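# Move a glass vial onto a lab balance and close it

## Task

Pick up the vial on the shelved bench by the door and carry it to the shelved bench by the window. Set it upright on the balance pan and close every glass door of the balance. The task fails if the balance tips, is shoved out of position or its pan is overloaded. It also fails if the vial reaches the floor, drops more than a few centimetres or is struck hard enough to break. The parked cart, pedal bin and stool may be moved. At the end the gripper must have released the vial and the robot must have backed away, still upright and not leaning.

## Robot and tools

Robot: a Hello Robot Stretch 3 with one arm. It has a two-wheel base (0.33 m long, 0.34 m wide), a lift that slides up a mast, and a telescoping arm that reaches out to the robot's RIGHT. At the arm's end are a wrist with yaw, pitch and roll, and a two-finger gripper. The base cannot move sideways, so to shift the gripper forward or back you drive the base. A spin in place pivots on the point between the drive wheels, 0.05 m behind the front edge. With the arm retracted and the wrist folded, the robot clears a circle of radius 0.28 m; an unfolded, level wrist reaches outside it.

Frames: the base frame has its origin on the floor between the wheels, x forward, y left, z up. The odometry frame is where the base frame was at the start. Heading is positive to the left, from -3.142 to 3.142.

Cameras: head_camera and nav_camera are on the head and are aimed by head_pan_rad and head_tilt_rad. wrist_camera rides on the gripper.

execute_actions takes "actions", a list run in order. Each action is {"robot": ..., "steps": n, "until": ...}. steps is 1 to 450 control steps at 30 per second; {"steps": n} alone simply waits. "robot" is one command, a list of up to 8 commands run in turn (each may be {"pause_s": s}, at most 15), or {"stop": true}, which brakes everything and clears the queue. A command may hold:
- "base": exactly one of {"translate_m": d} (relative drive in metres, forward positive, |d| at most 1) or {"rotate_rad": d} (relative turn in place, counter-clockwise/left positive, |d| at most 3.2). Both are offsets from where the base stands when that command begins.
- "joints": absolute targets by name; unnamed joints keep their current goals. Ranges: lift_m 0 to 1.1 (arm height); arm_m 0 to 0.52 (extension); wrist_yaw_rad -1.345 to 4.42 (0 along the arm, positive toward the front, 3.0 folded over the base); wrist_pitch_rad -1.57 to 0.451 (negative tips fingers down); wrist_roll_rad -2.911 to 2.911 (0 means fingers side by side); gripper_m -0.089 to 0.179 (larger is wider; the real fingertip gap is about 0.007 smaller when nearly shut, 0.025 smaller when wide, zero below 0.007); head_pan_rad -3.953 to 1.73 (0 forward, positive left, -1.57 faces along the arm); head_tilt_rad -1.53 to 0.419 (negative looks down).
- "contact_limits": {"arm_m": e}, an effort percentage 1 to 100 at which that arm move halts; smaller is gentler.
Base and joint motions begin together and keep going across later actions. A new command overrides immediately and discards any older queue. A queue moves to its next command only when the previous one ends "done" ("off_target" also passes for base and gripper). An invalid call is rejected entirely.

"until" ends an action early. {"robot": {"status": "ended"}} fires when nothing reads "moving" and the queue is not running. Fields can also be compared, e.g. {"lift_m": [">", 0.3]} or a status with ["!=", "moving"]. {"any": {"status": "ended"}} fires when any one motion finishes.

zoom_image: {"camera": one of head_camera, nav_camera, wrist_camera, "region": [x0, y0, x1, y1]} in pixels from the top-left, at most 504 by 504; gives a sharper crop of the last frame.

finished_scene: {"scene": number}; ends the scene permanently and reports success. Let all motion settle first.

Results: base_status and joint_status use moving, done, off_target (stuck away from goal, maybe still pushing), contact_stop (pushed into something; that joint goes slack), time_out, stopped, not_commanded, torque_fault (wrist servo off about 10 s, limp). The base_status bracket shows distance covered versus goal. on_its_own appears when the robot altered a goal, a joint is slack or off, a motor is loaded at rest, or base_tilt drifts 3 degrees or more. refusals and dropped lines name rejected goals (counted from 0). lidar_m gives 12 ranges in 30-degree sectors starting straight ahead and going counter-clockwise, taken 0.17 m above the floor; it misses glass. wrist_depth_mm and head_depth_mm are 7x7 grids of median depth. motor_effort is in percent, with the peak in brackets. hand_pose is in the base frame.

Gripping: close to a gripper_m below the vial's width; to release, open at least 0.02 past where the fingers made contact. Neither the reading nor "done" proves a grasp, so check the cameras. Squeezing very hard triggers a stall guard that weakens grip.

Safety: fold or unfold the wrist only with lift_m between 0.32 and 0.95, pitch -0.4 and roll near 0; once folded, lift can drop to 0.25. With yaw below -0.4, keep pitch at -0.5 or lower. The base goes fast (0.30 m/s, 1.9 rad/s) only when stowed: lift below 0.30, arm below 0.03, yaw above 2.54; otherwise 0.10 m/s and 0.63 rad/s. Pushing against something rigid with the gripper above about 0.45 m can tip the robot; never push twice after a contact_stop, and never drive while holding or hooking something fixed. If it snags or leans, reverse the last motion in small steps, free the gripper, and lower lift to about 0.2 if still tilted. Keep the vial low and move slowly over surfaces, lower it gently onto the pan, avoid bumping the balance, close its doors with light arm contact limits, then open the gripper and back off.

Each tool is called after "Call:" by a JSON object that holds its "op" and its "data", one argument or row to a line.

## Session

Call:
{"op": "execute_actions", "data": {
  "actions": []
}}

Call:
{"op": "execute_actions", "data": {
  "actions": [
    {"robot":{"joints":{"head_pan_rad":-1.6,"head_tilt_rad":-0.4}},"steps":150,"until":{"robot":{"status":"ended"}}}
  ]
}}

Call:
{"op": "execute_actions", "data": {
  "actions": [
    {"robot":{"joints":{"head_pan_rad":-3.2}},"steps":150,"until":{"robot":{"status":"ended"}}}
  ]
}}

Scene clock: 0.00 s.
robot.base_odometry: x=+0.000 y=+0.000 heading=+0.000 (m, m, rad; robot's odometry frame)
robot.turned_by_wheels: +0.000 (rad since the last result)
robot.turned_by_imu: +0.000 (rad since the last result)
robot.base_tilt: forward=+0.3 right=-2.1 (deg)
robot.lidar_m: 2.05 1.36 1.41 1.91 2.54 1.99 1.40 1.34 1.39 1.92 1.42 1.62
robot.head_depth_mm: 2091 2566 2597 2599 2596 2635 2204 / 2079 2440 2477 2482 2503 2519 2196 / 2049 2301 2321 2314 2330 2358 2188 / 2063 2144 2162 2167 2184 2208 2166 / 1992 2044 2055 2070 2066 2077 2072 / 1907 1929 1940 1954 1969 1968 1962 / 1822 1821 1848 1854 1866 1856 1882
robot.base_status: not_commanded
robot.joint_positions: lift_m=+0.427 arm_m=+0.002 wrist_yaw_rad=+2.979 wrist_pitch_rad=-0.343 wrist_roll_rad=-0.017 gripper_m=+0.037 head_pan_rad=-0.001 head_tilt_rad=-0.022
robot.joint_goals: lift_m=+0.427 arm_m=+0.002 wrist_yaw_rad=+2.979 wrist_pitch_rad=-0.343 wrist_roll_rad=-0.017 gripper_m=+0.037 head_pan_rad=-0.001 head_tilt_rad=-0.022
robot.joint_status: lift_m=not_commanded arm_m=not_commanded wrist_yaw_rad=not_commanded wrist_pitch_rad=not_commanded wrist_roll_rad=not_commanded gripper_m=not_commanded head_pan_rad=not_commanded head_tilt_rad=not_commanded
robot.measured_speeds: translate_m=+0.000 rotate_rad=+0.000 lift_m=+0.000 arm_m=+0.000 wrist_yaw_rad=+0.000 wrist_pitch_rad=+0.000 wrist_roll_rad=+0.000 head_pan_rad=+0.000 head_tilt_rad=+0.000
robot: refusals=0 queue=idle queue_left=0
robot.motor_effort: left_wheel=+0 right_wheel=+0 lift_m=+40 arm_m=-1 wrist_yaw_rad=+0 wrist_pitch_rad=+4 wrist_roll_rad=+0 gripper_m=+0 head_pan_rad=+1 head_tilt_rad=+2 (%)
robot.hand_pose: x=+0.0165 y=+0.0826 z=+0.4571 quat_wxyz=(+0.177, +0.698, +0.066, +0.691) (m; robot's base frame)
robot.wrist_depth_mm: - - - - - - 945 / - - - - - - - / - - - - - - - / - - - - - - - / 828 808 - 843 837 816 839 / 691 674 - 688 673 678 679 / 570 577 577 579 576 585 591
pictures: head_camera (sideways: a quarter turn clockwise sets it upright), nav_camera (sideways: a quarter turn counterclockwise sets it upright), wrist_camera
Images, in order (width x height): head_camera 896x504, nav_camera 672x504, wrist_camera 644x364.

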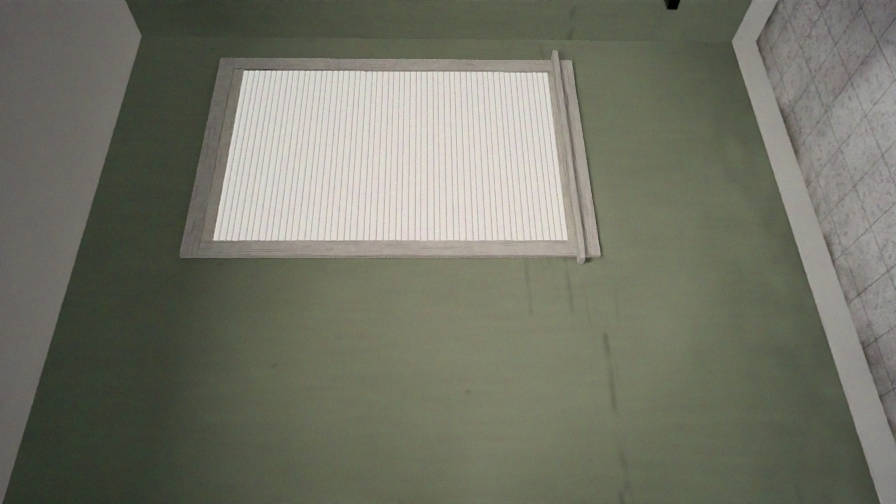

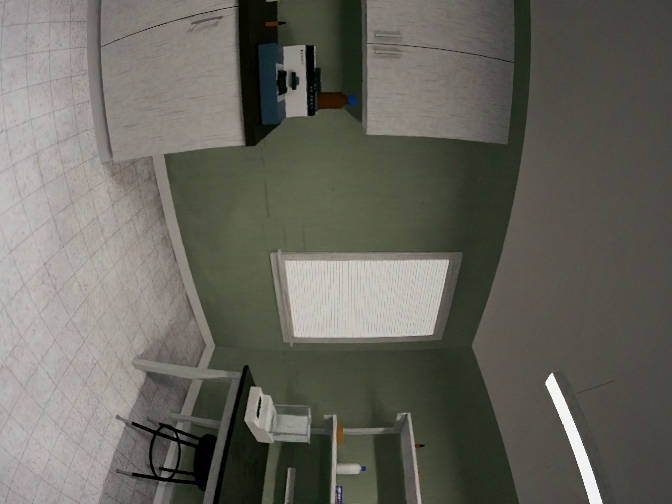

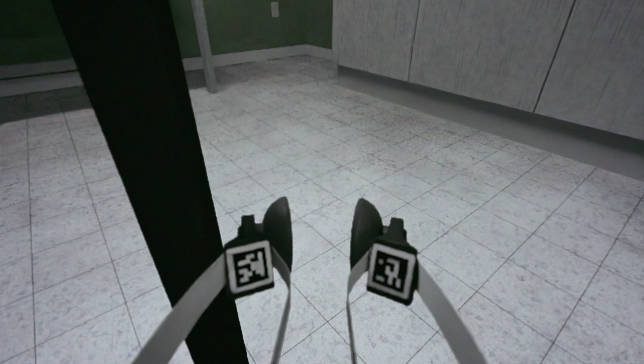

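Scene clock: 1.30 s.
robot.base_odometry: x=+0.000 y=+0.000 heading=+0.000 (m, m, rad; robot's odometry frame)
robot.turned_by_wheels: +0.000 (rad since the last result)
robot.turned_by_imu: +0.000 (rad since the last result)
robot.base_tilt: forward=+0.2 right=-2.1 (deg)
robot.lidar_m: 2.04 1.36 1.41 1.91 2.54 2.00 1.40 1.34 1.39 1.92 1.42 1.62
robot.head_depth_mm: 2017 2119 2179 1973 2006 1744 1422 / 2246 2360 2504 2611 2182 1752 1409 / 2236 2402 2590 2753 2261 1743 1419 / 2106 2254 2419 2613 2254 1743 1421 / 2017 2125 2282 2437 2276 1756 1423 / 1908 2015 2154 2302 2270 1680 1412 / 1802 1918 2017 1451 2094 1751 1415
robot.base_status: not_commanded
robot.joint_positions: lift_m=+0.427 arm_m=+0.002 wrist_yaw_rad=+2.979 wrist_pitch_rad=-0.343 wrist_roll_rad=-0.017 gripper_m=+0.037 head_pan_rad=-1.593 head_tilt_rad=-0.395
robot.joint_goals: lift_m=+0.427 arm_m=+0.002 wrist_yaw_rad=+2.979 wrist_pitch_rad=-0.343 wrist_roll_rad=-0.017 gripper_m=+0.037 head_pan_rad=-1.600 head_tilt_rad=-0.400
robot.joint_status: lift_m=not_commanded arm_m=not_commanded wrist_yaw_rad=not_commanded wrist_pitch_rad=not_commanded wrist_roll_rad=not_commanded gripper_m=not_commanded head_pan_rad=done head_tilt_rad=done
robot.measured_speeds: translate_m=+0.000 rotate_rad=+0.000 lift_m=+0.000 arm_m=+0.000 wrist_yaw_rad=+0.000 wrist_pitch_rad=+0.000 wrist_roll_rad=+0.000 head_pan_rad=+0.000 head_tilt_rad=+0.000
robot: refusals=0 queue=done queue_left=0
robot.motor_effort: left_wheel=+0(0) right_wheel=+0(0) lift_m=+40(40) arm_m=-1(0) wrist_yaw_rad=+0(0) wrist_pitch_rad=+4(4) wrist_roll_rad=+0(0) gripper_m=+0(1) head_pan_rad=-3(39) head_tilt_rad=-4(28) (%)
robot.hand_pose: x=+0.0165 y=+0.0826 z=+0.4571 quat_wxyz=(+0.177, +0.698, +0.066, +0.691) (m; robot's base frame)
robot.wrist_depth_mm: - - - - - - 971 / - - - - - - - / - - - - - - - / - - - - - - - / 820 844 - 785 856 832 830 / 676 676 - 686 679 689 678 / 578 577 574 580 580 576 578
pictures: head_camera (sideways: a quarter turn clockwise sets it upright), nav_camera (sideways: a quarter turn counterclockwise sets it upright), wrist_camera
Images, in order (width x height): head_camera 896x504, nav_camera 672x504, wrist_camera 644x364.

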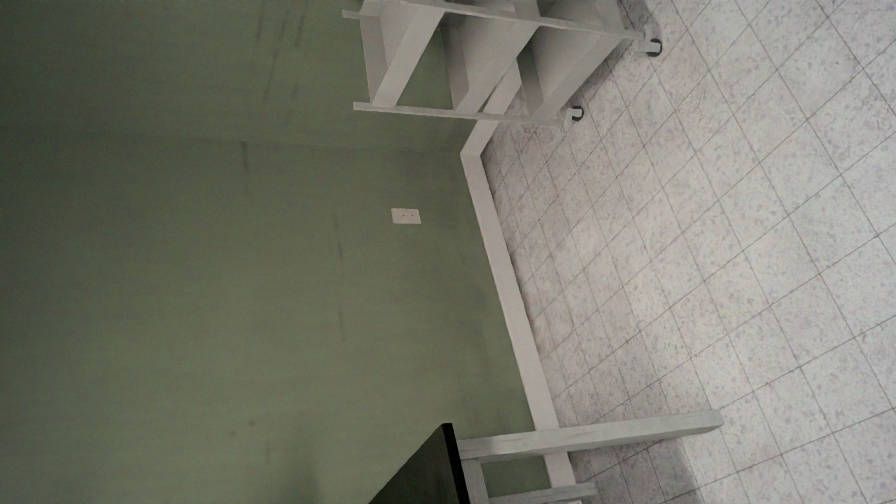

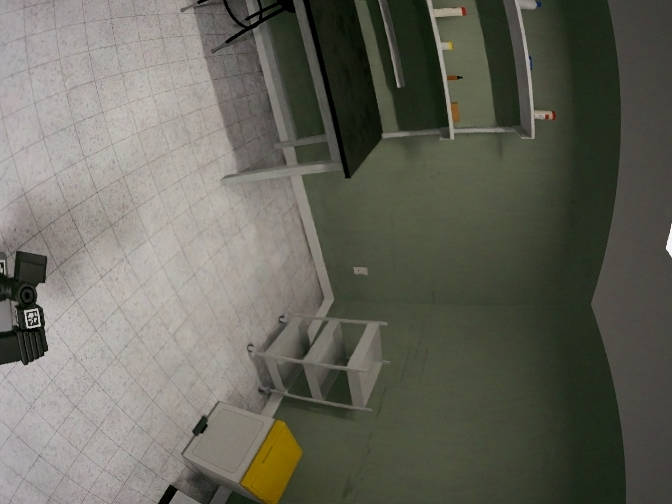

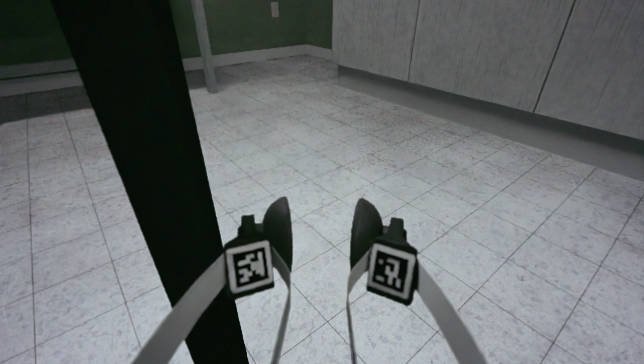

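Scene clock: 2.60 s.
robot.base_odometry: x=+0.000 y=+0.000 heading=+0.000 (m, m, rad; robot's odometry frame)
robot.turned_by_wheels: +0.000 (rad since the last result)
robot.turned_by_imu: +0.000 (rad since the last result)
robot.base_tilt: forward=+0.3 right=-2.0 (deg)
robot.lidar_m: 2.05 1.36 1.41 1.91 2.53 2.00 1.39 1.34 1.38 1.92 1.42 1.62
robot.head_depth_mm: 2218 2404 2634 2850 2262 1751 1424 / 2072 2204 2427 2613 2262 1742 1416 / 1922 2048 2213 2427 2259 1749 1411 / 1804 1923 2049 2220 2091 1744 1421 / 1277 1359 1445 1557 1682 1749 1415 / 1209 1279 1365 1459 1555 1646 1413 / 1145 1206 1288 1359 1458 1579 1420
robot.base_status: not_commanded
robot.joint_positions: lift_m=+0.427 arm_m=+0.002 wrist_yaw_rad=+2.979 wrist_pitch_rad=-0.343 wrist_roll_rad=-0.017 gripper_m=+0.037 head_pan_rad=-3.193 head_tilt_rad=-0.395
robot.joint_goals: lift_m=+0.427 arm_m=+0.002 wrist_yaw_rad=+2.979 wrist_pitch_rad=-0.343 wrist_roll_rad=-0.017 gripper_m=+0.037 head_pan_rad=-3.200 head_tilt_rad=-0.400
robot.joint_status: lift_m=not_commanded arm_m=not_commanded wrist_yaw_rad=not_commanded wrist_pitch_rad=not_commanded wrist_roll_rad=not_commanded gripper_m=not_commanded head_pan_rad=done head_tilt_rad=done
robot.measured_speeds: translate_m=+0.000 rotate_rad=+0.000 lift_m=+0.000 arm_m=+0.000 wrist_yaw_rad=+0.000 wrist_pitch_rad=+0.000 wrist_roll_rad=+0.000 head_pan_rad=+0.000 head_tilt_rad=+0.000
robot: refusals=0 queue=done queue_left=0
robot.motor_effort: left_wheel=-1(1) right_wheel=+0(0) lift_m=+40(40) arm_m=-1(0) wrist_yaw_rad=+0(0) wrist_pitch_rad=+4(4) wrist_roll_rad=+0(0) gripper_m=+0(0) head_pan_rad=-2(41) head_tilt_rad=-3(2) (%)
robot.hand_pose: x=+0.0165 y=+0.0826 z=+0.4571 quat_wxyz=(+0.177, +0.698, +0.066, +0.691) (m; robot's base frame)
robot.wrist_depth_mm: - - - - - - 985 / - - - - - - - / - - - - - - - / - - - - - - - / 798 830 - 814 859 822 821 / 682 687 - 688 674 692 673 / 580 575 577 576 579 595 582
pictures: head_camera (sideways: a quarter turn clockwise sets it upright), nav_camera (sideways: a quarter turn counterclockwise sets it upright), wrist_camera
Images, in order (width x height): head_camera 896x504, nav_camera 672x504, wrist_camera 644x364.

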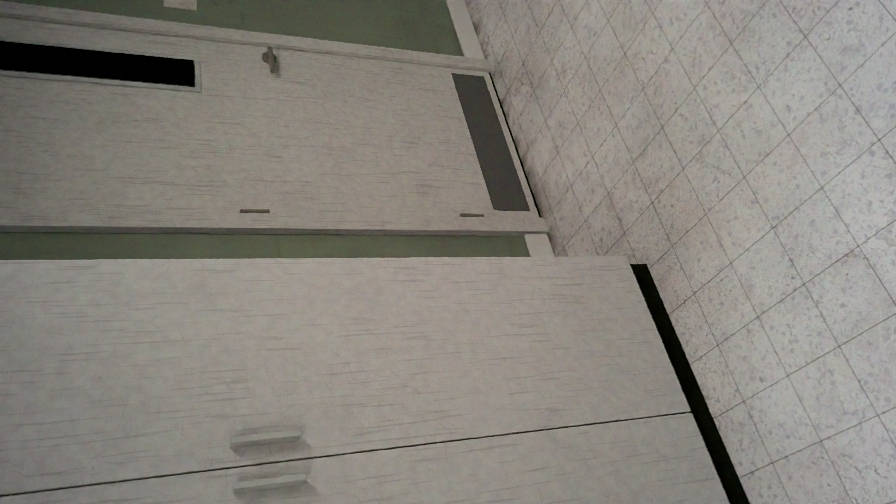

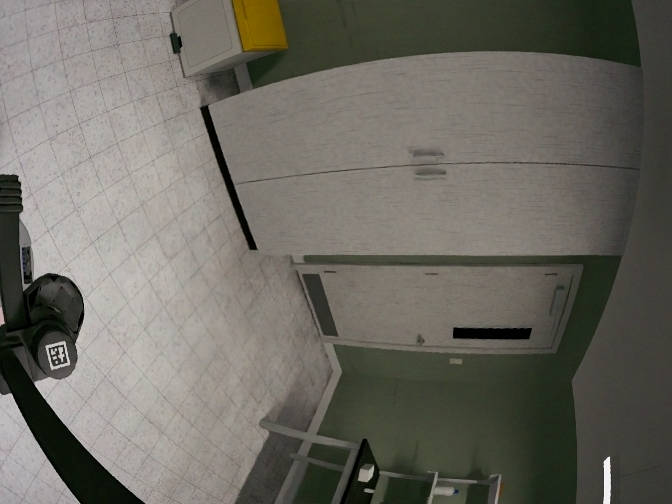

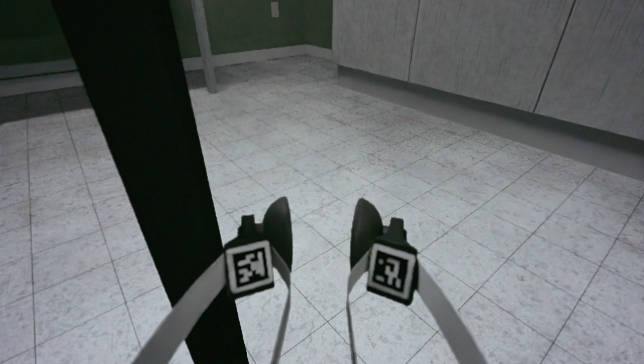

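Call:
{"op": "execute_actions", "data": {
  "actions": [
    {"robot":[{"joints":{"lift_m":0.28,"wrist_pitch_rad":-0.4,"head_pan_rad":-1.5,"head_tilt_rad":-0.6}},{"base":{"rotate_rad":2.25}},{"base":{"translate_m":1}},{"base":{"translate_m":0.42}},{"base":{"rotate_rad":1.41},"joints":{"lift_m":0.94}},{"joints":{"wrist_yaw_rad":1.3,"gripper_m":0.08}},{"joints":{"wrist_pitch_rad":-0.5,"lift_m":1.05,"wrist_yaw_rad":0}}],"steps":450},
    {"steps":450,"until":{"robot":{"status":"ended"}}}
  ]
}}

Scene clock: 27.03 s.
robot.base_odometry: x=-0.892 y=+1.105 heading=-2.623 (m, m, rad; robot's odometry frame)
robot.turned_by_wheels: +3.660 (rad since the last result)
robot.turned_by_imu: +3.649 (rad since the last result)
robot.base_tilt: forward=+0.4 right=-2.1 (deg)
robot.lidar_m: 1.60 1.28 1.59 2.79 3.19 1.61 1.54 0.98 1.18 1.12 1.14 0.70
robot.head_depth_mm: 982 1104 - - - - - / 908 1103 - - - - - / 988 1106 1215 880 - 1360 1217 / 912 1107 1219 969 712 653 1246 / 991 1112 1216 936 732 656 1246 / 840 1111 1218 934 736 655 1244 / 824 1143 1218 920 735 655 1247
robot.base_status: done (rotate_rad +1.4099 of +1.4100)
robot.joint_positions: lift_m=+1.050 arm_m=+0.003 wrist_yaw_rad=+0.003 wrist_pitch_rad=-0.510 wrist_roll_rad=-0.017 gripper_m=+0.080 head_pan_rad=-1.507 head_tilt_rad=-0.593
robot.joint_goals: lift_m=+1.050 arm_m=+0.003 wrist_yaw_rad=+0.000 wrist_pitch_rad=-0.500 wrist_roll_rad=-0.017 gripper_m=+0.080 head_pan_rad=-1.500 head_tilt_rad=-0.600
robot.joint_status: lift_m=done arm_m=not_commanded wrist_yaw_rad=done wrist_pitch_rad=done wrist_roll_rad=not_commanded gripper_m=done head_pan_rad=done head_tilt_rad=done
robot.measured_speeds: translate_m=+0.000 rotate_rad=+0.000 lift_m=+0.000 arm_m=+0.000 wrist_yaw_rad=+0.000 wrist_pitch_rad=+0.000 wrist_roll_rad=+0.000 head_pan_rad=+0.000 head_tilt_rad=+0.000
robot: refusals=0 queue=done queue_left=0
robot.motor_effort: left_wheel=-2(9) right_wheel=+2(11) lift_m=+52(55) arm_m=+0(1) wrist_yaw_rad=-2(4) wrist_pitch_rad=+3(4) wrist_roll_rad=+0(0) gripper_m=+0(79) head_pan_rad=+3(41) head_tilt_rad=-3(23) (%)
robot.hand_pose: x=-0.0210 y=-0.3594 z=+1.0422 quat_wxyz=(+0.690, +0.181, -0.678, -0.176) (m; robot's base frame)
robot.wrist_depth_mm: 857 891 857 881 866 902 898 / 964 931 945 943 974 974 981 / - 735 745 741 744 774 768 / 618 600 604 608 601 610 617 / 465 513 527 509 537 515 511 / 435 435 422 443 425 446 439 / 403 - - - - - -
pictures: head_camera (sideways: a quarter turn clockwise sets it upright), nav_camera (sideways: a quarter turn counterclockwise sets it upright), wrist_camera
Images, in order (width x height): head_camera 896x504, nav_camera 672x504, wrist_camera 644x364.

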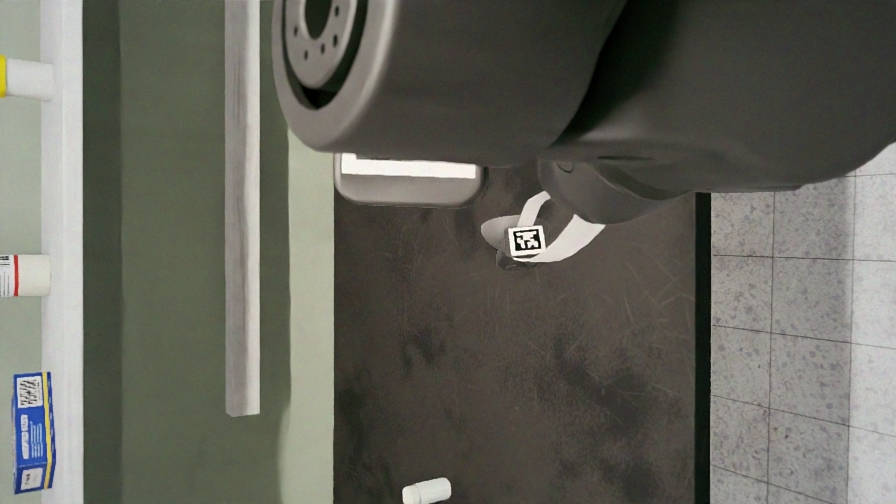

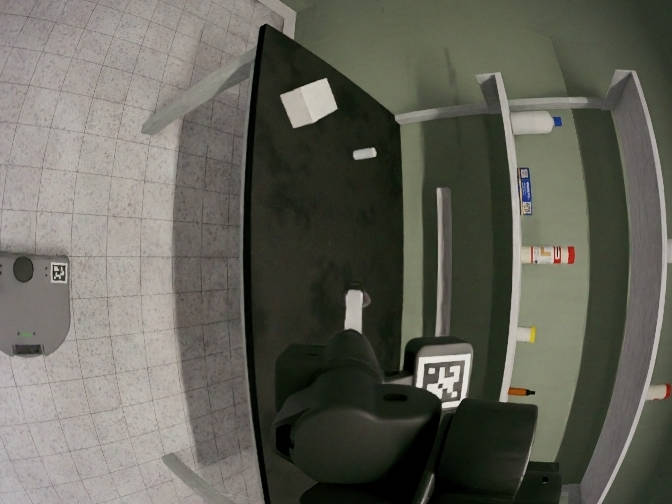

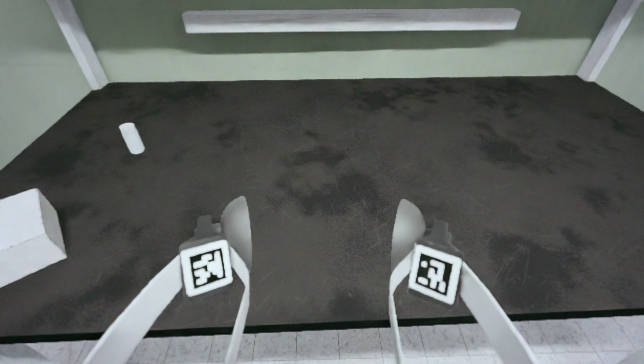

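Call:
{"op": "execute_actions", "data": {
  "actions": [
    {"robot":[{"joints":{"lift_m":0.93,"arm_m":0.36},"base":{"translate_m":0.27}},{"base":{"rotate_rad":0.157},"joints":{"lift_m":0.83}}],"steps":450,"until":{"robot":{"status":"ended"}}}
  ]
}}

Scene clock: 34.07 s.
robot.base_odometry: x=-1.126 y=+0.971 heading=-2.466 (m, m, rad; robot's odometry frame)
robot.turned_by_wheels: +0.157 (rad since the last result)
robot.turned_by_imu: +0.154 (rad since the last result)
robot.base_tilt: forward=+0.3 right=-2.1 (deg)
robot.lidar_m: 1.33 1.05 1.44 3.13 2.31 1.84 1.81 1.22 1.12 1.10 0.52 1.36
robot.head_depth_mm: 806 1066 1164 - - 620 1245 / 788 1086 1194 - 723 622 1251 / 979 1121 1207 - 712 638 1247 / 844 1139 1209 933 676 655 1245 / 940 1153 1228 935 694 655 1249 / 1050 1186 1329 1430 735 718 900 / 1089 1212 1355 1548 1661 746 1243
robot.base_status: done (rotate_rad +0.1569 of +0.1570)
robot.joint_positions: lift_m=+0.830 arm_m=+0.360 wrist_yaw_rad=+0.001 wrist_pitch_rad=-0.511 wrist_roll_rad=-0.017 gripper_m=+0.080 head_pan_rad=-1.507 head_tilt_rad=-0.593
robot.joint_goals: lift_m=+0.830 arm_m=+0.360 wrist_yaw_rad=+0.000 wrist_pitch_rad=-0.500 wrist_roll_rad=-0.017 gripper_m=+0.080 head_pan_rad=-1.500 head_tilt_rad=-0.600
robot.joint_status: lift_m=done arm_m=done wrist_yaw_rad=done wrist_pitch_rad=done wrist_roll_rad=not_commanded gripper_m=done head_pan_rad=done head_tilt_rad=done
robot.measured_speeds: translate_m=+0.000 rotate_rad=+0.000 lift_m=+0.000 arm_m=+0.000 wrist_yaw_rad=+0.000 wrist_pitch_rad=+0.000 wrist_roll_rad=+0.000 head_pan_rad=+0.000 head_tilt_rad=+0.000
robot: refusals=0 queue=done queue_left=0
robot.motor_effort: left_wheel=-1(7) right_wheel=+2(9) lift_m=+27(53) arm_m=+3(3) wrist_yaw_rad=-1(2) wrist_pitch_rad=+3(3) wrist_roll_rad=+0(0) gripper_m=+1(0) head_pan_rad=+3(4) head_tilt_rad=-4(3) (%)
robot.hand_pose: x=-0.0213 y=-0.7164 z=+0.8229 quat_wxyz=(+0.690, +0.181, -0.678, -0.177) (m; robot's base frame)
robot.wrist_depth_mm: 628 613 570 545 553 534 519 / 723 645 439 442 443 439 449 / 792 335 338 327 337 339 345 / 276 275 276 265 275 278 279 / 230 232 239 231 238 231 232 / 200 199 195 201 194 200 200 / 176 175 176 176 176 176 176
pictures: head_camera (sideways: a quarter turn clockwise sets it upright), nav_camera (sideways: a quarter turn counterclockwise sets it upright), wrist_camera
Images, in order (width x height): head_camera 896x504, nav_camera 672x504, wrist_camera 644x364.

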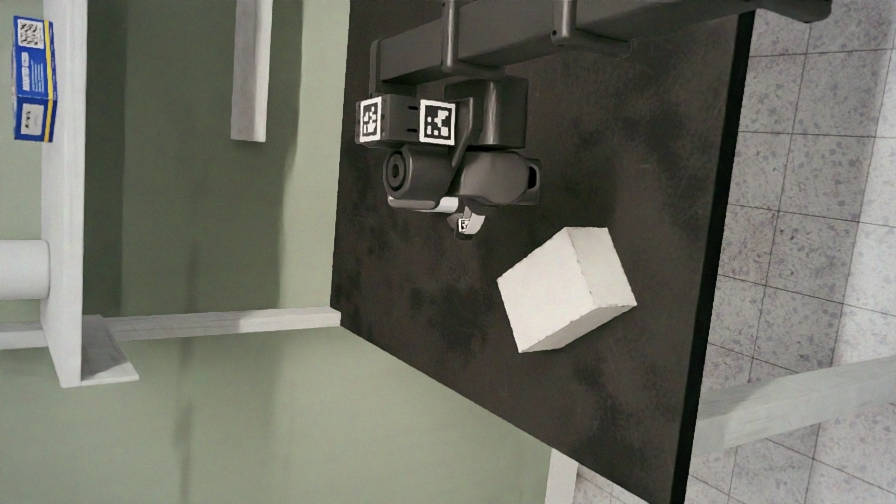

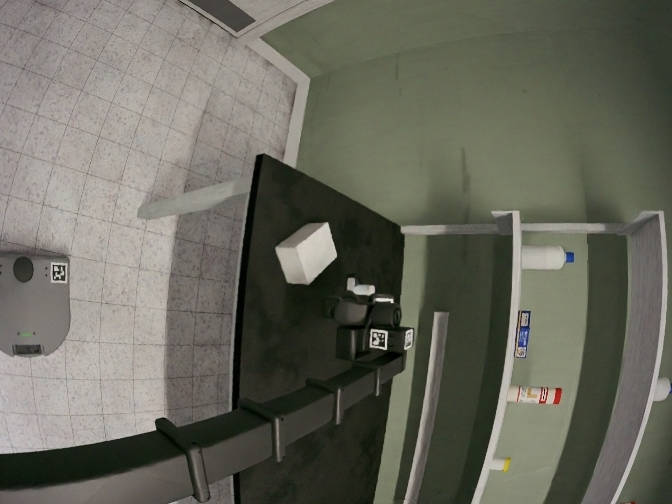

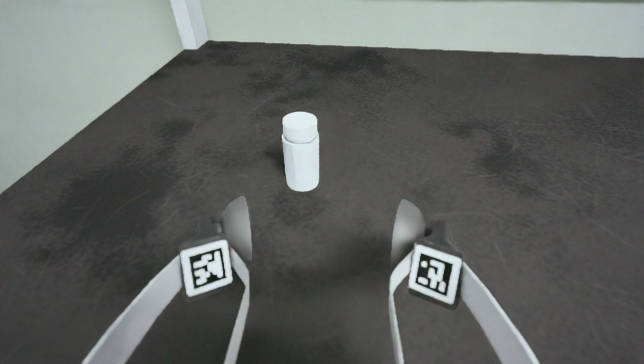

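Call:
{"op": "execute_actions", "data": {
  "actions": [
    {"robot":[{"joints":{"lift_m":0.81},"base":{"translate_m":0.018}},{"joints":{"arm_m":0.468}},{"joints":{"gripper_m":-0.01}},{"joints":{"lift_m":0.83}}],"steps":450,"until":{"robot":{"status":"ended"}}}
  ]
}}

Scene clock: 40.20 s.
robot.base_odometry: x=-1.141 y=+0.960 heading=-2.466 (m, m, rad; robot's odometry frame)
robot.turned_by_wheels: +0.000 (rad since the last result)
robot.turned_by_imu: -0.002 (rad since the last result)
robot.base_tilt: forward=+0.2 right=-2.0 (deg)
robot.lidar_m: 1.32 1.04 1.42 2.79 2.34 1.85 1.82 1.24 1.12 1.10 0.51 1.34
robot.head_depth_mm: 794 1068 1164 - - 620 1244 / 807 1088 1182 865 732 637 1239 / 983 1123 1214 866 733 637 1245 / 842 1143 1214 930 676 655 1243 / 938 1141 1253 932 697 656 1242 / 1069 1187 1333 1457 735 718 903 / 1092 1210 1360 1532 1688 1391 1243
robot.base_status: done (translate_m +0.0180 of +0.0180)
robot.joint_positions: lift_m=+0.830 arm_m=+0.468 wrist_yaw_rad=+0.001 wrist_pitch_rad=-0.511 wrist_roll_rad=-0.017 gripper_m=-0.009 head_pan_rad=-1.507 head_tilt_rad=-0.593
robot.joint_goals: lift_m=+0.830 arm_m=+0.468 wrist_yaw_rad=+0.000 wrist_pitch_rad=-0.500 wrist_roll_rad=-0.017 gripper_m=-0.010 head_pan_rad=-1.500 head_tilt_rad=-0.600
robot.joint_status: lift_m=done arm_m=done wrist_yaw_rad=done wrist_pitch_rad=done wrist_roll_rad=not_commanded gripper_m=done head_pan_rad=done head_tilt_rad=done
robot.measured_speeds: translate_m=+0.000 rotate_rad=+0.000 lift_m=+0.000 arm_m=+0.000 wrist_yaw_rad=+0.000 wrist_pitch_rad=+0.000 wrist_roll_rad=+0.000 head_pan_rad=+0.000 head_tilt_rad=+0.000
robot: refusals=0 queue=done queue_left=0
robot.motor_effort: left_wheel=-2(4) right_wheel=+2(7) lift_m=+52(56) arm_m=+3(3) wrist_yaw_rad=-2(1) wrist_pitch_rad=+3(4) wrist_roll_rad=+0(0) gripper_m=-14(90) head_pan_rad=+4(3) head_tilt_rad=-3(4) (%)
robot.hand_pose: x=-0.0213 y=-0.8243 z=+0.8219 quat_wxyz=(+0.690, +0.181, -0.678, -0.177) (m; robot's base frame)
robot.wrist_depth_mm: 528 504 484 475 456 436 424 / 600 557 436 431 437 436 459 / 670 336 335 337 334 338 338 / 285 272 270 275 272 275 274 / 229 230 234 139 234 232 231 / 197 198 193 170 198 200 199 / 174 174 175 175 174 175 175
pictures: head_camera (sideways: a quarter turn clockwise sets it upright), nav_camera (sideways: a quarter turn counterclockwise sets it upright), wrist_camera
Images, in order (width x height): head_camera 896x504, nav_camera 672x504, wrist_camera 644x364.

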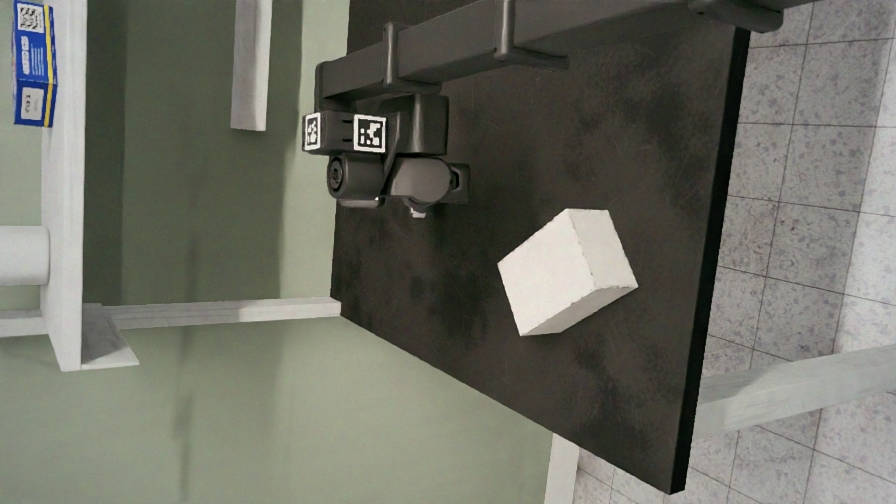

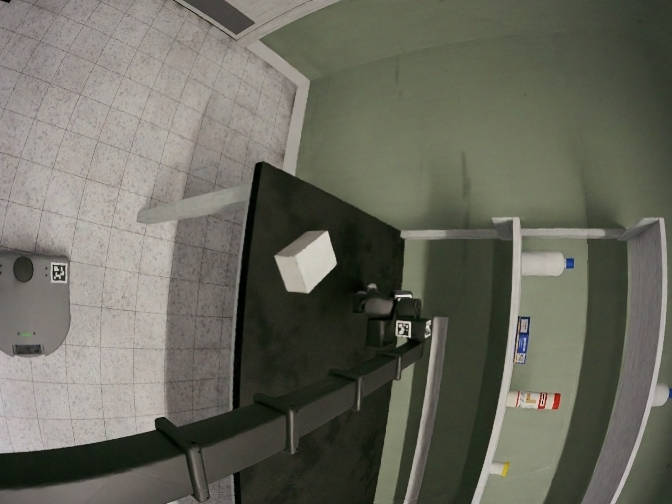

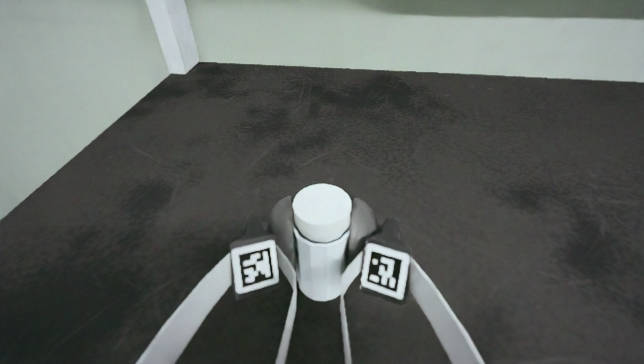

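Call:
{"op": "execute_actions", "data": {
  "actions": [
    {"robot":[{"joints":{"lift_m":0.9,"arm_m":0}},{"base":{"rotate_rad":1.72},"joints":{"wrist_yaw_rad":2.6,"wrist_pitch_rad":-0.4}},{"base":{"translate_m":0.55},"joints":{"lift_m":0.29}},{"base":{"translate_m":1}},{"base":{"translate_m":1}},{"base":{"rotate_rad":1.33},"joints":{"lift_m":0.92,"head_pan_rad":-0.8,"head_tilt_rad":-0.5}},{"joints":{"wrist_yaw_rad":1.57,"wrist_pitch_rad":-0.5,"lift_m":0.96}}],"steps":450},
    {"steps":450,"until":{"robot":{"status":"ended"}}},
    {"steps":450,"until":{"robot":{"status":"ended"}}}
  ]
}}

Scene clock: 74.63 s.
robot.base_odometry: x=+0.731 y=-0.772 heading=+0.583 (m, m, rad; robot's odometry frame)
robot.turned_by_wheels: +3.050 (rad since the last result)
robot.turned_by_imu: +3.043 (rad since the last result)
robot.base_tilt: forward=+0.3 right=-2.0 (deg)
robot.lidar_m: 1.79 1.43 1.69 2.99 2.14 1.59 1.49 0.61 1.01 0.97 0.63 0.66
robot.head_depth_mm: 1000 1065 1125 1076 811 650 571 / 870 1153 1250 1078 811 651 570 / 1152 1262 1358 1074 814 652 557 / 1138 1279 1322 1021 811 653 574 / 1388 1466 1025 947 813 671 1311 / 1548 1701 1872 918 814 1446 1307 / 1667 1773 1898 961 843 1222 1281
robot.base_status: done (rotate_rad +1.3299 of +1.3300)
robot.joint_positions: lift_m=+0.960 arm_m=+0.003 wrist_yaw_rad=+1.573 wrist_pitch_rad=-0.511 wrist_roll_rad=-0.017 gripper_m=-0.009 head_pan_rad=-0.807 head_tilt_rad=-0.507
robot.joint_goals: lift_m=+0.960 arm_m=+0.000 wrist_yaw_rad=+1.570 wrist_pitch_rad=-0.500 wrist_roll_rad=-0.017 gripper_m=-0.010 head_pan_rad=-0.800 head_tilt_rad=-0.500
robot.joint_status: lift_m=done arm_m=done wrist_yaw_rad=done wrist_pitch_rad=done wrist_roll_rad=not_commanded gripper_m=done head_pan_rad=done head_tilt_rad=done
robot.measured_speeds: translate_m=+0.000 rotate_rad=+0.000 lift_m=+0.000 arm_m=+0.000 wrist_yaw_rad=+0.000 wrist_pitch_rad=+0.000 wrist_roll_rad=+0.000 head_pan_rad=+0.000 head_tilt_rad=+0.000
robot: refusals=0 queue=done queue_left=0
robot.motor_effort: left_wheel=-2(10) right_wheel=+2(9) lift_m=+52(55) arm_m=-3(5) wrist_yaw_rad=-2(3) wrist_pitch_rad=+3(8) wrist_roll_rad=+0(0) gripper_m=-13(14) head_pan_rad=+3(35) head_tilt_rad=+4(14) (%)
robot.hand_pose: x=+0.1904 y=-0.1476 z=+0.9520 quat_wxyz=(+0.613, +0.607, -0.351, +0.363) (m; robot's base frame)
robot.wrist_depth_mm: - - - - - - 646 / - - - - 688 596 621 / - - - - 607 575 573 / - - - - 501 468 463 / - - - 138 418 394 400 / - - - 170 358 339 339 / - - - - - 299 300
pictures: head_camera (sideways: a quarter turn clockwise sets it upright), nav_camera (sideways: a quarter turn counterclockwise sets it upright), wrist_camera
Images, in order (width x height): head_camera 896x504, nav_camera 672x504, wrist_camera 644x364.

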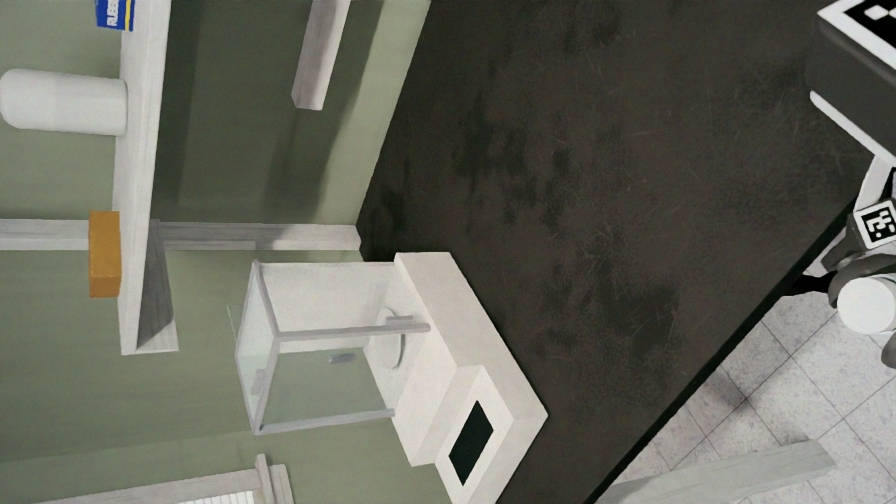

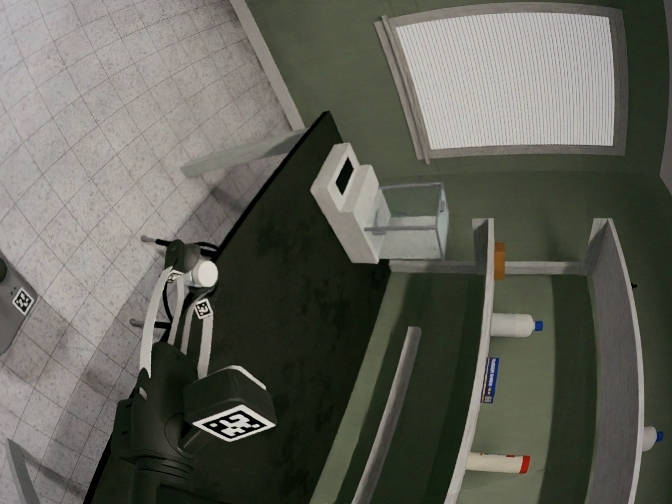

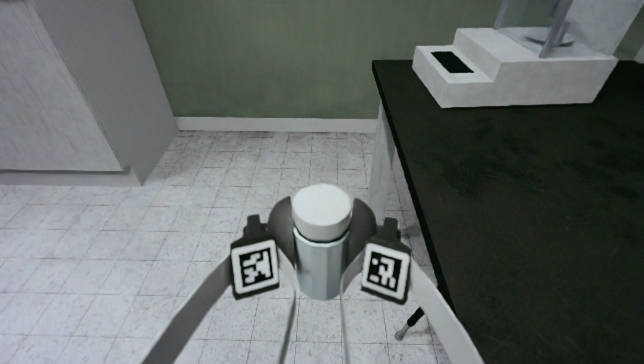

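Call:
{"op": "execute_actions", "data": {
  "actions": [
    {"robot":[{"base":{"translate_m":1},"joints":{"lift_m":0.945,"head_pan_rad":-1.5,"head_tilt_rad":-0.6}},{"base":{"translate_m":0.38}},{"base":{"rotate_rad":-1.57}},{"base":{"translate_m":0.6},"joints":{"wrist_yaw_rad":0}}],"steps":450},
    {"steps":450,"until":{"robot":{"status":"ended"}}}
  ]
}}

Scene clock: 102.60 s.
robot.base_odometry: x=+2.214 y=-0.512 heading=-0.986 (m, m, rad; robot's odometry frame)
robot.turned_by_wheels: -1.570 (rad since the last result)
robot.turned_by_imu: -1.586 (rad since the last result)
robot.base_tilt: forward=+0.4 right=-2.1 (deg)
robot.lidar_m: 0.50 0.52 0.43 0.41 0.43 0.59 1.39 4.22 0.52 0.69 0.57 0.52
robot.head_depth_mm: 2796 2963 1354 934 638 - - / 2798 2940 1213 733 618 - - / 2830 3002 1213 734 639 - - / 2827 3054 1212 736 623 654 1220 / 1132 2201 1220 898 736 655 1240 / 730 478 1215 935 735 657 1248 / 603 396 1153 934 736 686 1054
robot.base_status: done (translate_m +0.6000 of +0.6000)
robot.joint_positions: lift_m=+0.945 arm_m=+0.003 wrist_yaw_rad=+0.003 wrist_pitch_rad=-0.512 wrist_roll_rad=-0.017 gripper_m=-0.009 head_pan_rad=-1.493 head_tilt_rad=-0.593
robot.joint_goals: lift_m=+0.945 arm_m=+0.000 wrist_yaw_rad=+0.000 wrist_pitch_rad=-0.500 wrist_roll_rad=-0.017 gripper_m=-0.010 head_pan_rad=-1.500 head_tilt_rad=-0.600
robot.joint_status: lift_m=done arm_m=done wrist_yaw_rad=done wrist_pitch_rad=done wrist_roll_rad=not_commanded gripper_m=done head_pan_rad=done head_tilt_rad=done
robot.measured_speeds: translate_m=+0.000 rotate_rad=+0.000 lift_m=+0.000 arm_m=+0.000 wrist_yaw_rad=+0.000 wrist_pitch_rad=+0.000 wrist_roll_rad=+0.000 head_pan_rad=+0.000 head_tilt_rad=+0.000
robot: refusals=0 queue=done queue_left=0
robot.motor_effort: left_wheel=+1(5) right_wheel=-2(7) lift_m=+27(53) arm_m=-4(3) wrist_yaw_rad=-2(6) wrist_pitch_rad=+4(4) wrist_roll_rad=+0(0) gripper_m=-14(14) head_pan_rad=-3(35) head_tilt_rad=-4(15) (%)
robot.hand_pose: x=-0.0210 y=-0.3594 z=+0.9376 quat_wxyz=(+0.690, +0.182, -0.678, -0.177) (m; robot's base frame)
robot.wrist_depth_mm: 499 805 358 - - - - / 584 697 419 450 725 - - / 544 546 355 353 400 - - / 442 443 323 316 331 419 - / 381 372 362 139 366 378 - / 344 348 400 169 344 346 - / 521 625 - - - 994 -
pictures: head_camera (sideways: a quarter turn clockwise sets it upright), nav_camera (sideways: a quarter turn counterclockwise sets it upright), wrist_camera
Images, in order (width x height): head_camera 896x504, nav_camera 672x504, wrist_camera 644x364.

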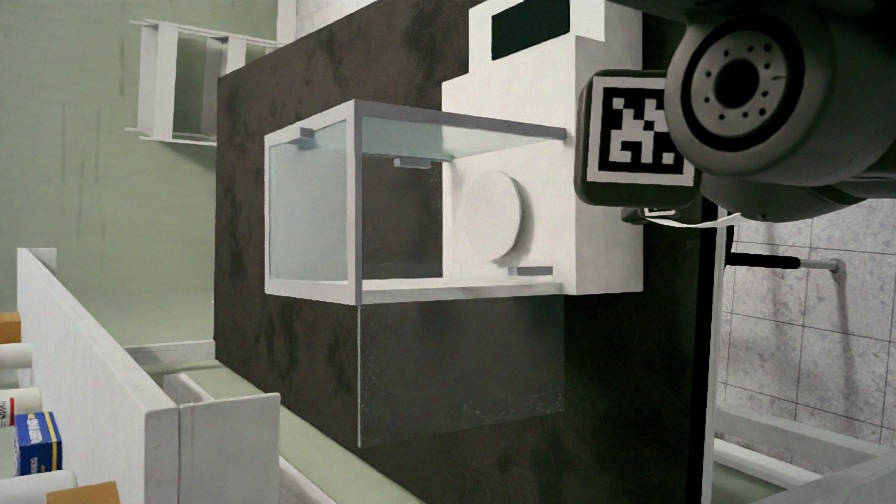

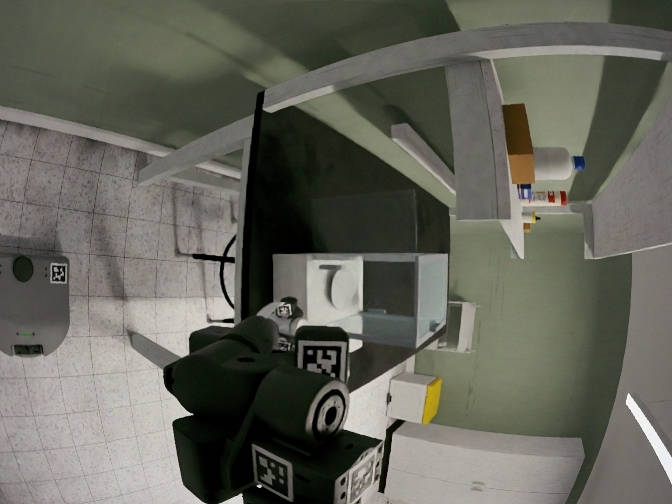

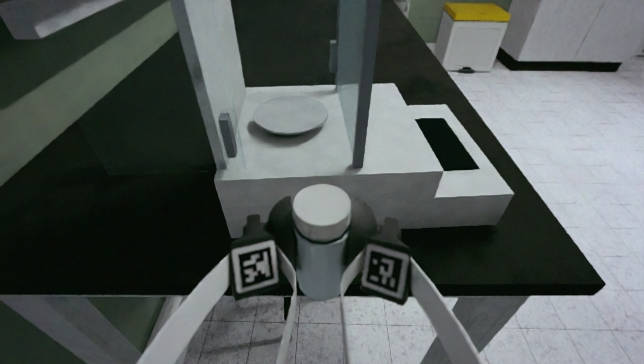

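Call:
{"op": "execute_actions", "data": {
  "actions": [
    {"robot":[{"base":{"rotate_rad":0.055}},{"joints":{"arm_m":0.14}}],"steps":450,"until":{"robot":{"status":"ended"}}}
  ]
}}

Call:
{"op": "execute_actions", "data": {
  "actions": [
    {"robot":{"joints":{"arm_m":0.222},"contact_limits":{"arm_m":8}},"steps":450,"until":{"robot":{"status":"ended"}}}
  ]
}}

Scene clock: 107.27 s.
robot.base_odometry: x=+2.214 y=-0.512 heading=-0.932 (m, m, rad; robot's odometry frame)
robot.turned_by_wheels: +0.055 (rad since the last result)
robot.turned_by_imu: +0.054 (rad since the last result)
robot.base_tilt: forward=+0.3 right=-2.1 (deg)
robot.lidar_m: 0.50 0.53 0.42 0.41 0.44 0.63 1.39 4.45 0.52 0.70 0.57 0.51
robot.head_depth_mm: 2756 2858 1355 - - 621 1245 / 2778 2958 1101 - - 621 1246 / 2816 3046 1286 1012 - 655 1239 / 2391 2755 1214 868 640 655 1233 / 727 1733 1286 932 735 655 1249 / 728 400 1215 932 734 694 1197 / 441 404 916 932 735 761 917
robot.base_status: done (rotate_rad +0.0549 of +0.0550)
robot.joint_positions: lift_m=+0.945 arm_m=+0.140 wrist_yaw_rad=+0.001 wrist_pitch_rad=-0.512 wrist_roll_rad=-0.017 gripper_m=-0.009 head_pan_rad=-1.493 head_tilt_rad=-0.593
robot.joint_goals: lift_m=+0.945 arm_m=+0.140 wrist_yaw_rad=+0.000 wrist_pitch_rad=-0.500 wrist_roll_rad=-0.017 gripper_m=-0.010 head_pan_rad=-1.500 head_tilt_rad=-0.600
robot.joint_status: lift_m=done arm_m=done wrist_yaw_rad=done wrist_pitch_rad=done wrist_roll_rad=not_commanded gripper_m=done head_pan_rad=done head_tilt_rad=done
robot.measured_speeds: translate_m=+0.000 rotate_rad=+0.000 lift_m=+0.000 arm_m=+0.000 wrist_yaw_rad=+0.000 wrist_pitch_rad=+0.000 wrist_roll_rad=+0.000 head_pan_rad=+0.000 head_tilt_rad=+0.000
robot: refusals=0 queue=done queue_left=0
robot.motor_effort: left_wheel=-2(5) right_wheel=+2(4) lift_m=+27(27) arm_m=+3(4) wrist_yaw_rad=+0(3) wrist_pitch_rad=+4(4) wrist_roll_rad=+0(0) gripper_m=-14(14) head_pan_rad=-2(2) head_tilt_rad=-4(4) (%)
robot.hand_pose: x=-0.0212 y=-0.4962 z=+0.9376 quat_wxyz=(+0.690, +0.181, -0.678, -0.177) (m; robot's base frame)
robot.wrist_depth_mm: 420 121 249 - - - - / 531 131 249 700 707 - - / 526 156 248 549 550 529 - / 450 431 247 280 291 357 - / 369 376 189 139 241 281 - / 326 326 207 170 214 225 274 / 285 288 243 230 232 239 241
pictures: head_camera (sideways: a quarter turn clockwise sets it upright), nav_camera (sideways: a quarter turn counterclockwise sets it upright), wrist_camera
Images, in order (width x height): head_camera 896x504, nav_camera 672x504, wrist_camera 644x364.

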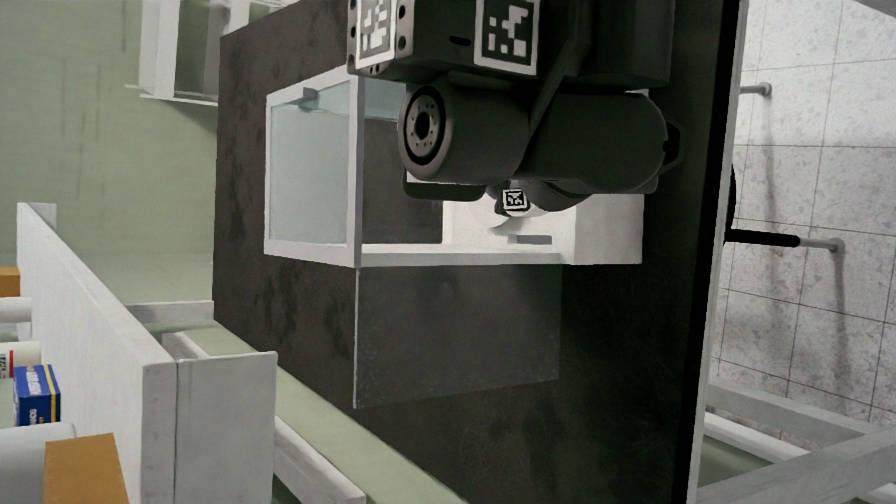

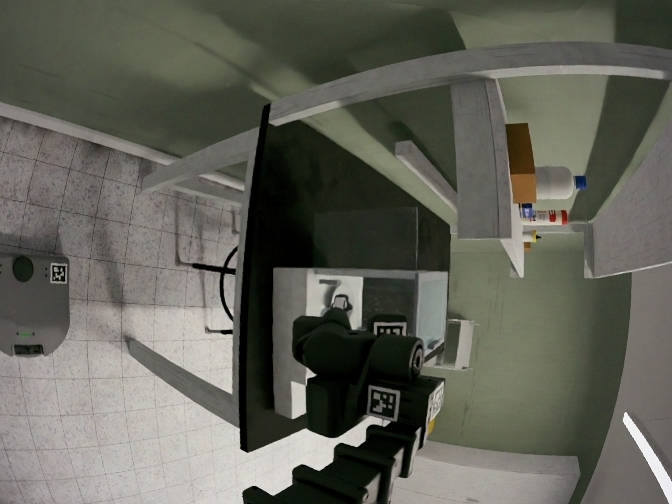

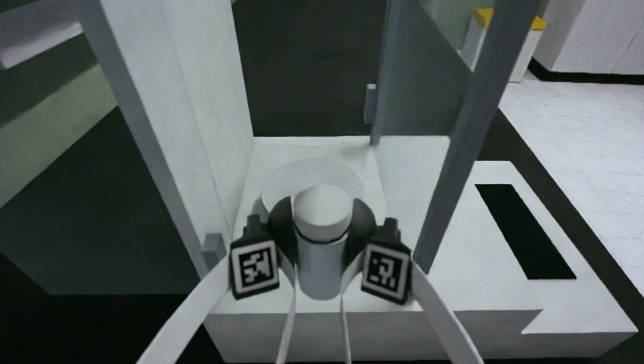

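Scene clock: 108.93 s.
robot.base_odometry: x=+2.214 y=-0.512 heading=-0.932 (m, m, rad; robot's odometry frame)
robot.turned_by_wheels: +0.000 (rad since the last result)
robot.turned_by_imu: +0.000 (rad since the last result)
robot.base_tilt: forward=+0.3 right=-2.1 (deg)
robot.lidar_m: 0.50 0.53 0.42 0.41 0.43 0.62 1.39 4.44 0.52 0.70 0.57 0.51
robot.head_depth_mm: 2759 2852 - - 618 638 1248 / 2799 2973 1439 - 619 637 1248 / 2801 3003 1348 - 619 654 1248 / 2384 2788 1215 865 642 657 1237 / 726 1756 1281 933 736 655 1243 / 727 399 1220 933 737 693 1193 / 441 405 915 935 734 761 921
robot.base_status: done (rotate_rad +0.0549 of +0.0550)
robot.joint_positions: lift_m=+0.945 arm_m=+0.222 wrist_yaw_rad=+0.001 wrist_pitch_rad=-0.512 wrist_roll_rad=-0.017 gripper_m=-0.009 head_pan_rad=-1.493 head_tilt_rad=-0.593
robot.joint_goals: lift_m=+0.945 arm_m=+0.222 wrist_yaw_rad=+0.000 wrist_pitch_rad=-0.500 wrist_roll_rad=-0.017 gripper_m=-0.010 head_pan_rad=-1.500 head_tilt_rad=-0.600
robot.joint_status: lift_m=done arm_m=done wrist_yaw_rad=done wrist_pitch_rad=done wrist_roll_rad=not_commanded gripper_m=done head_pan_rad=done head_tilt_rad=done
robot.measured_speeds: translate_m=+0.000 rotate_rad=+0.000 lift_m=+0.000 arm_m=+0.000 wrist_yaw_rad=+0.000 wrist_pitch_rad=+0.000 wrist_roll_rad=+0.000 head_pan_rad=+0.000 head_tilt_rad=+0.000
robot: refusals=0 queue=done queue_left=0
robot.motor_effort: left_wheel=-2(2) right_wheel=+2(2) lift_m=+27(27) arm_m=+3(4) wrist_yaw_rad=-2(1) wrist_pitch_rad=+4(4) wrist_roll_rad=+0(0) gripper_m=-14(14) head_pan_rad=-3(2) head_tilt_rad=-3(4) (%)
robot.contact_limits: arm_m 8 (drawing in: default 18, maximum 29; extending or still: default 24, maximum 40)
robot.hand_pose: x=-0.0212 y=-0.5782 z=+0.9376 quat_wxyz=(+0.690, +0.181, -0.678, -0.177) (m; robot's base frame)
robot.wrist_depth_mm: 94 126 - - 930 - - / 94 126 673 708 672 - - / 94 124 500 538 549 578 - / 94 124 254 443 288 446 - / 94 125 220 139 259 280 402 / 93 124 198 169 219 226 66 / 93 115 188 189 192 191 66
pictures: head_camera (sideways: a quarter turn clockwise sets it upright), nav_camera (sideways: a quarter turn counterclockwise sets it upright), wrist_camera
Images, in order (width x height): head_camera 896x504, nav_camera 672x504, wrist_camera 644x364.

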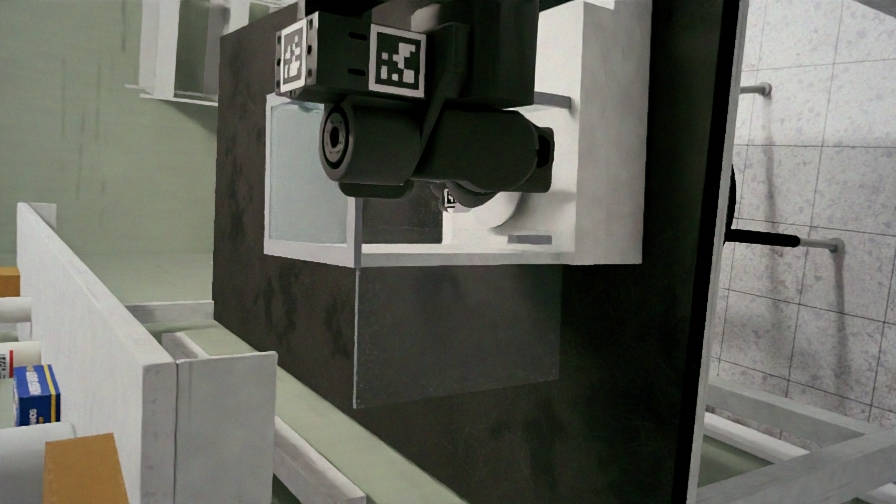

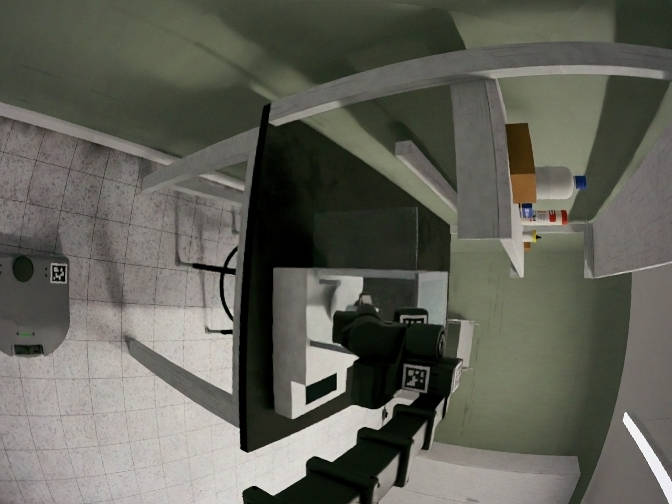

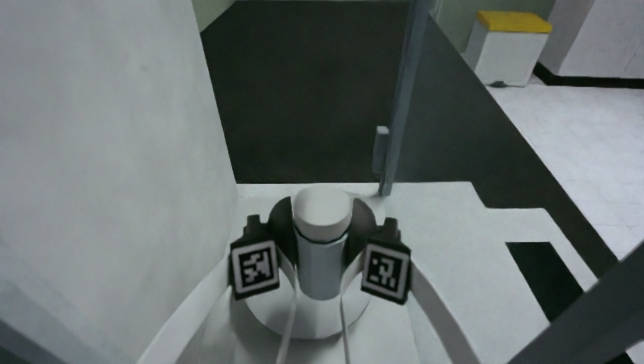

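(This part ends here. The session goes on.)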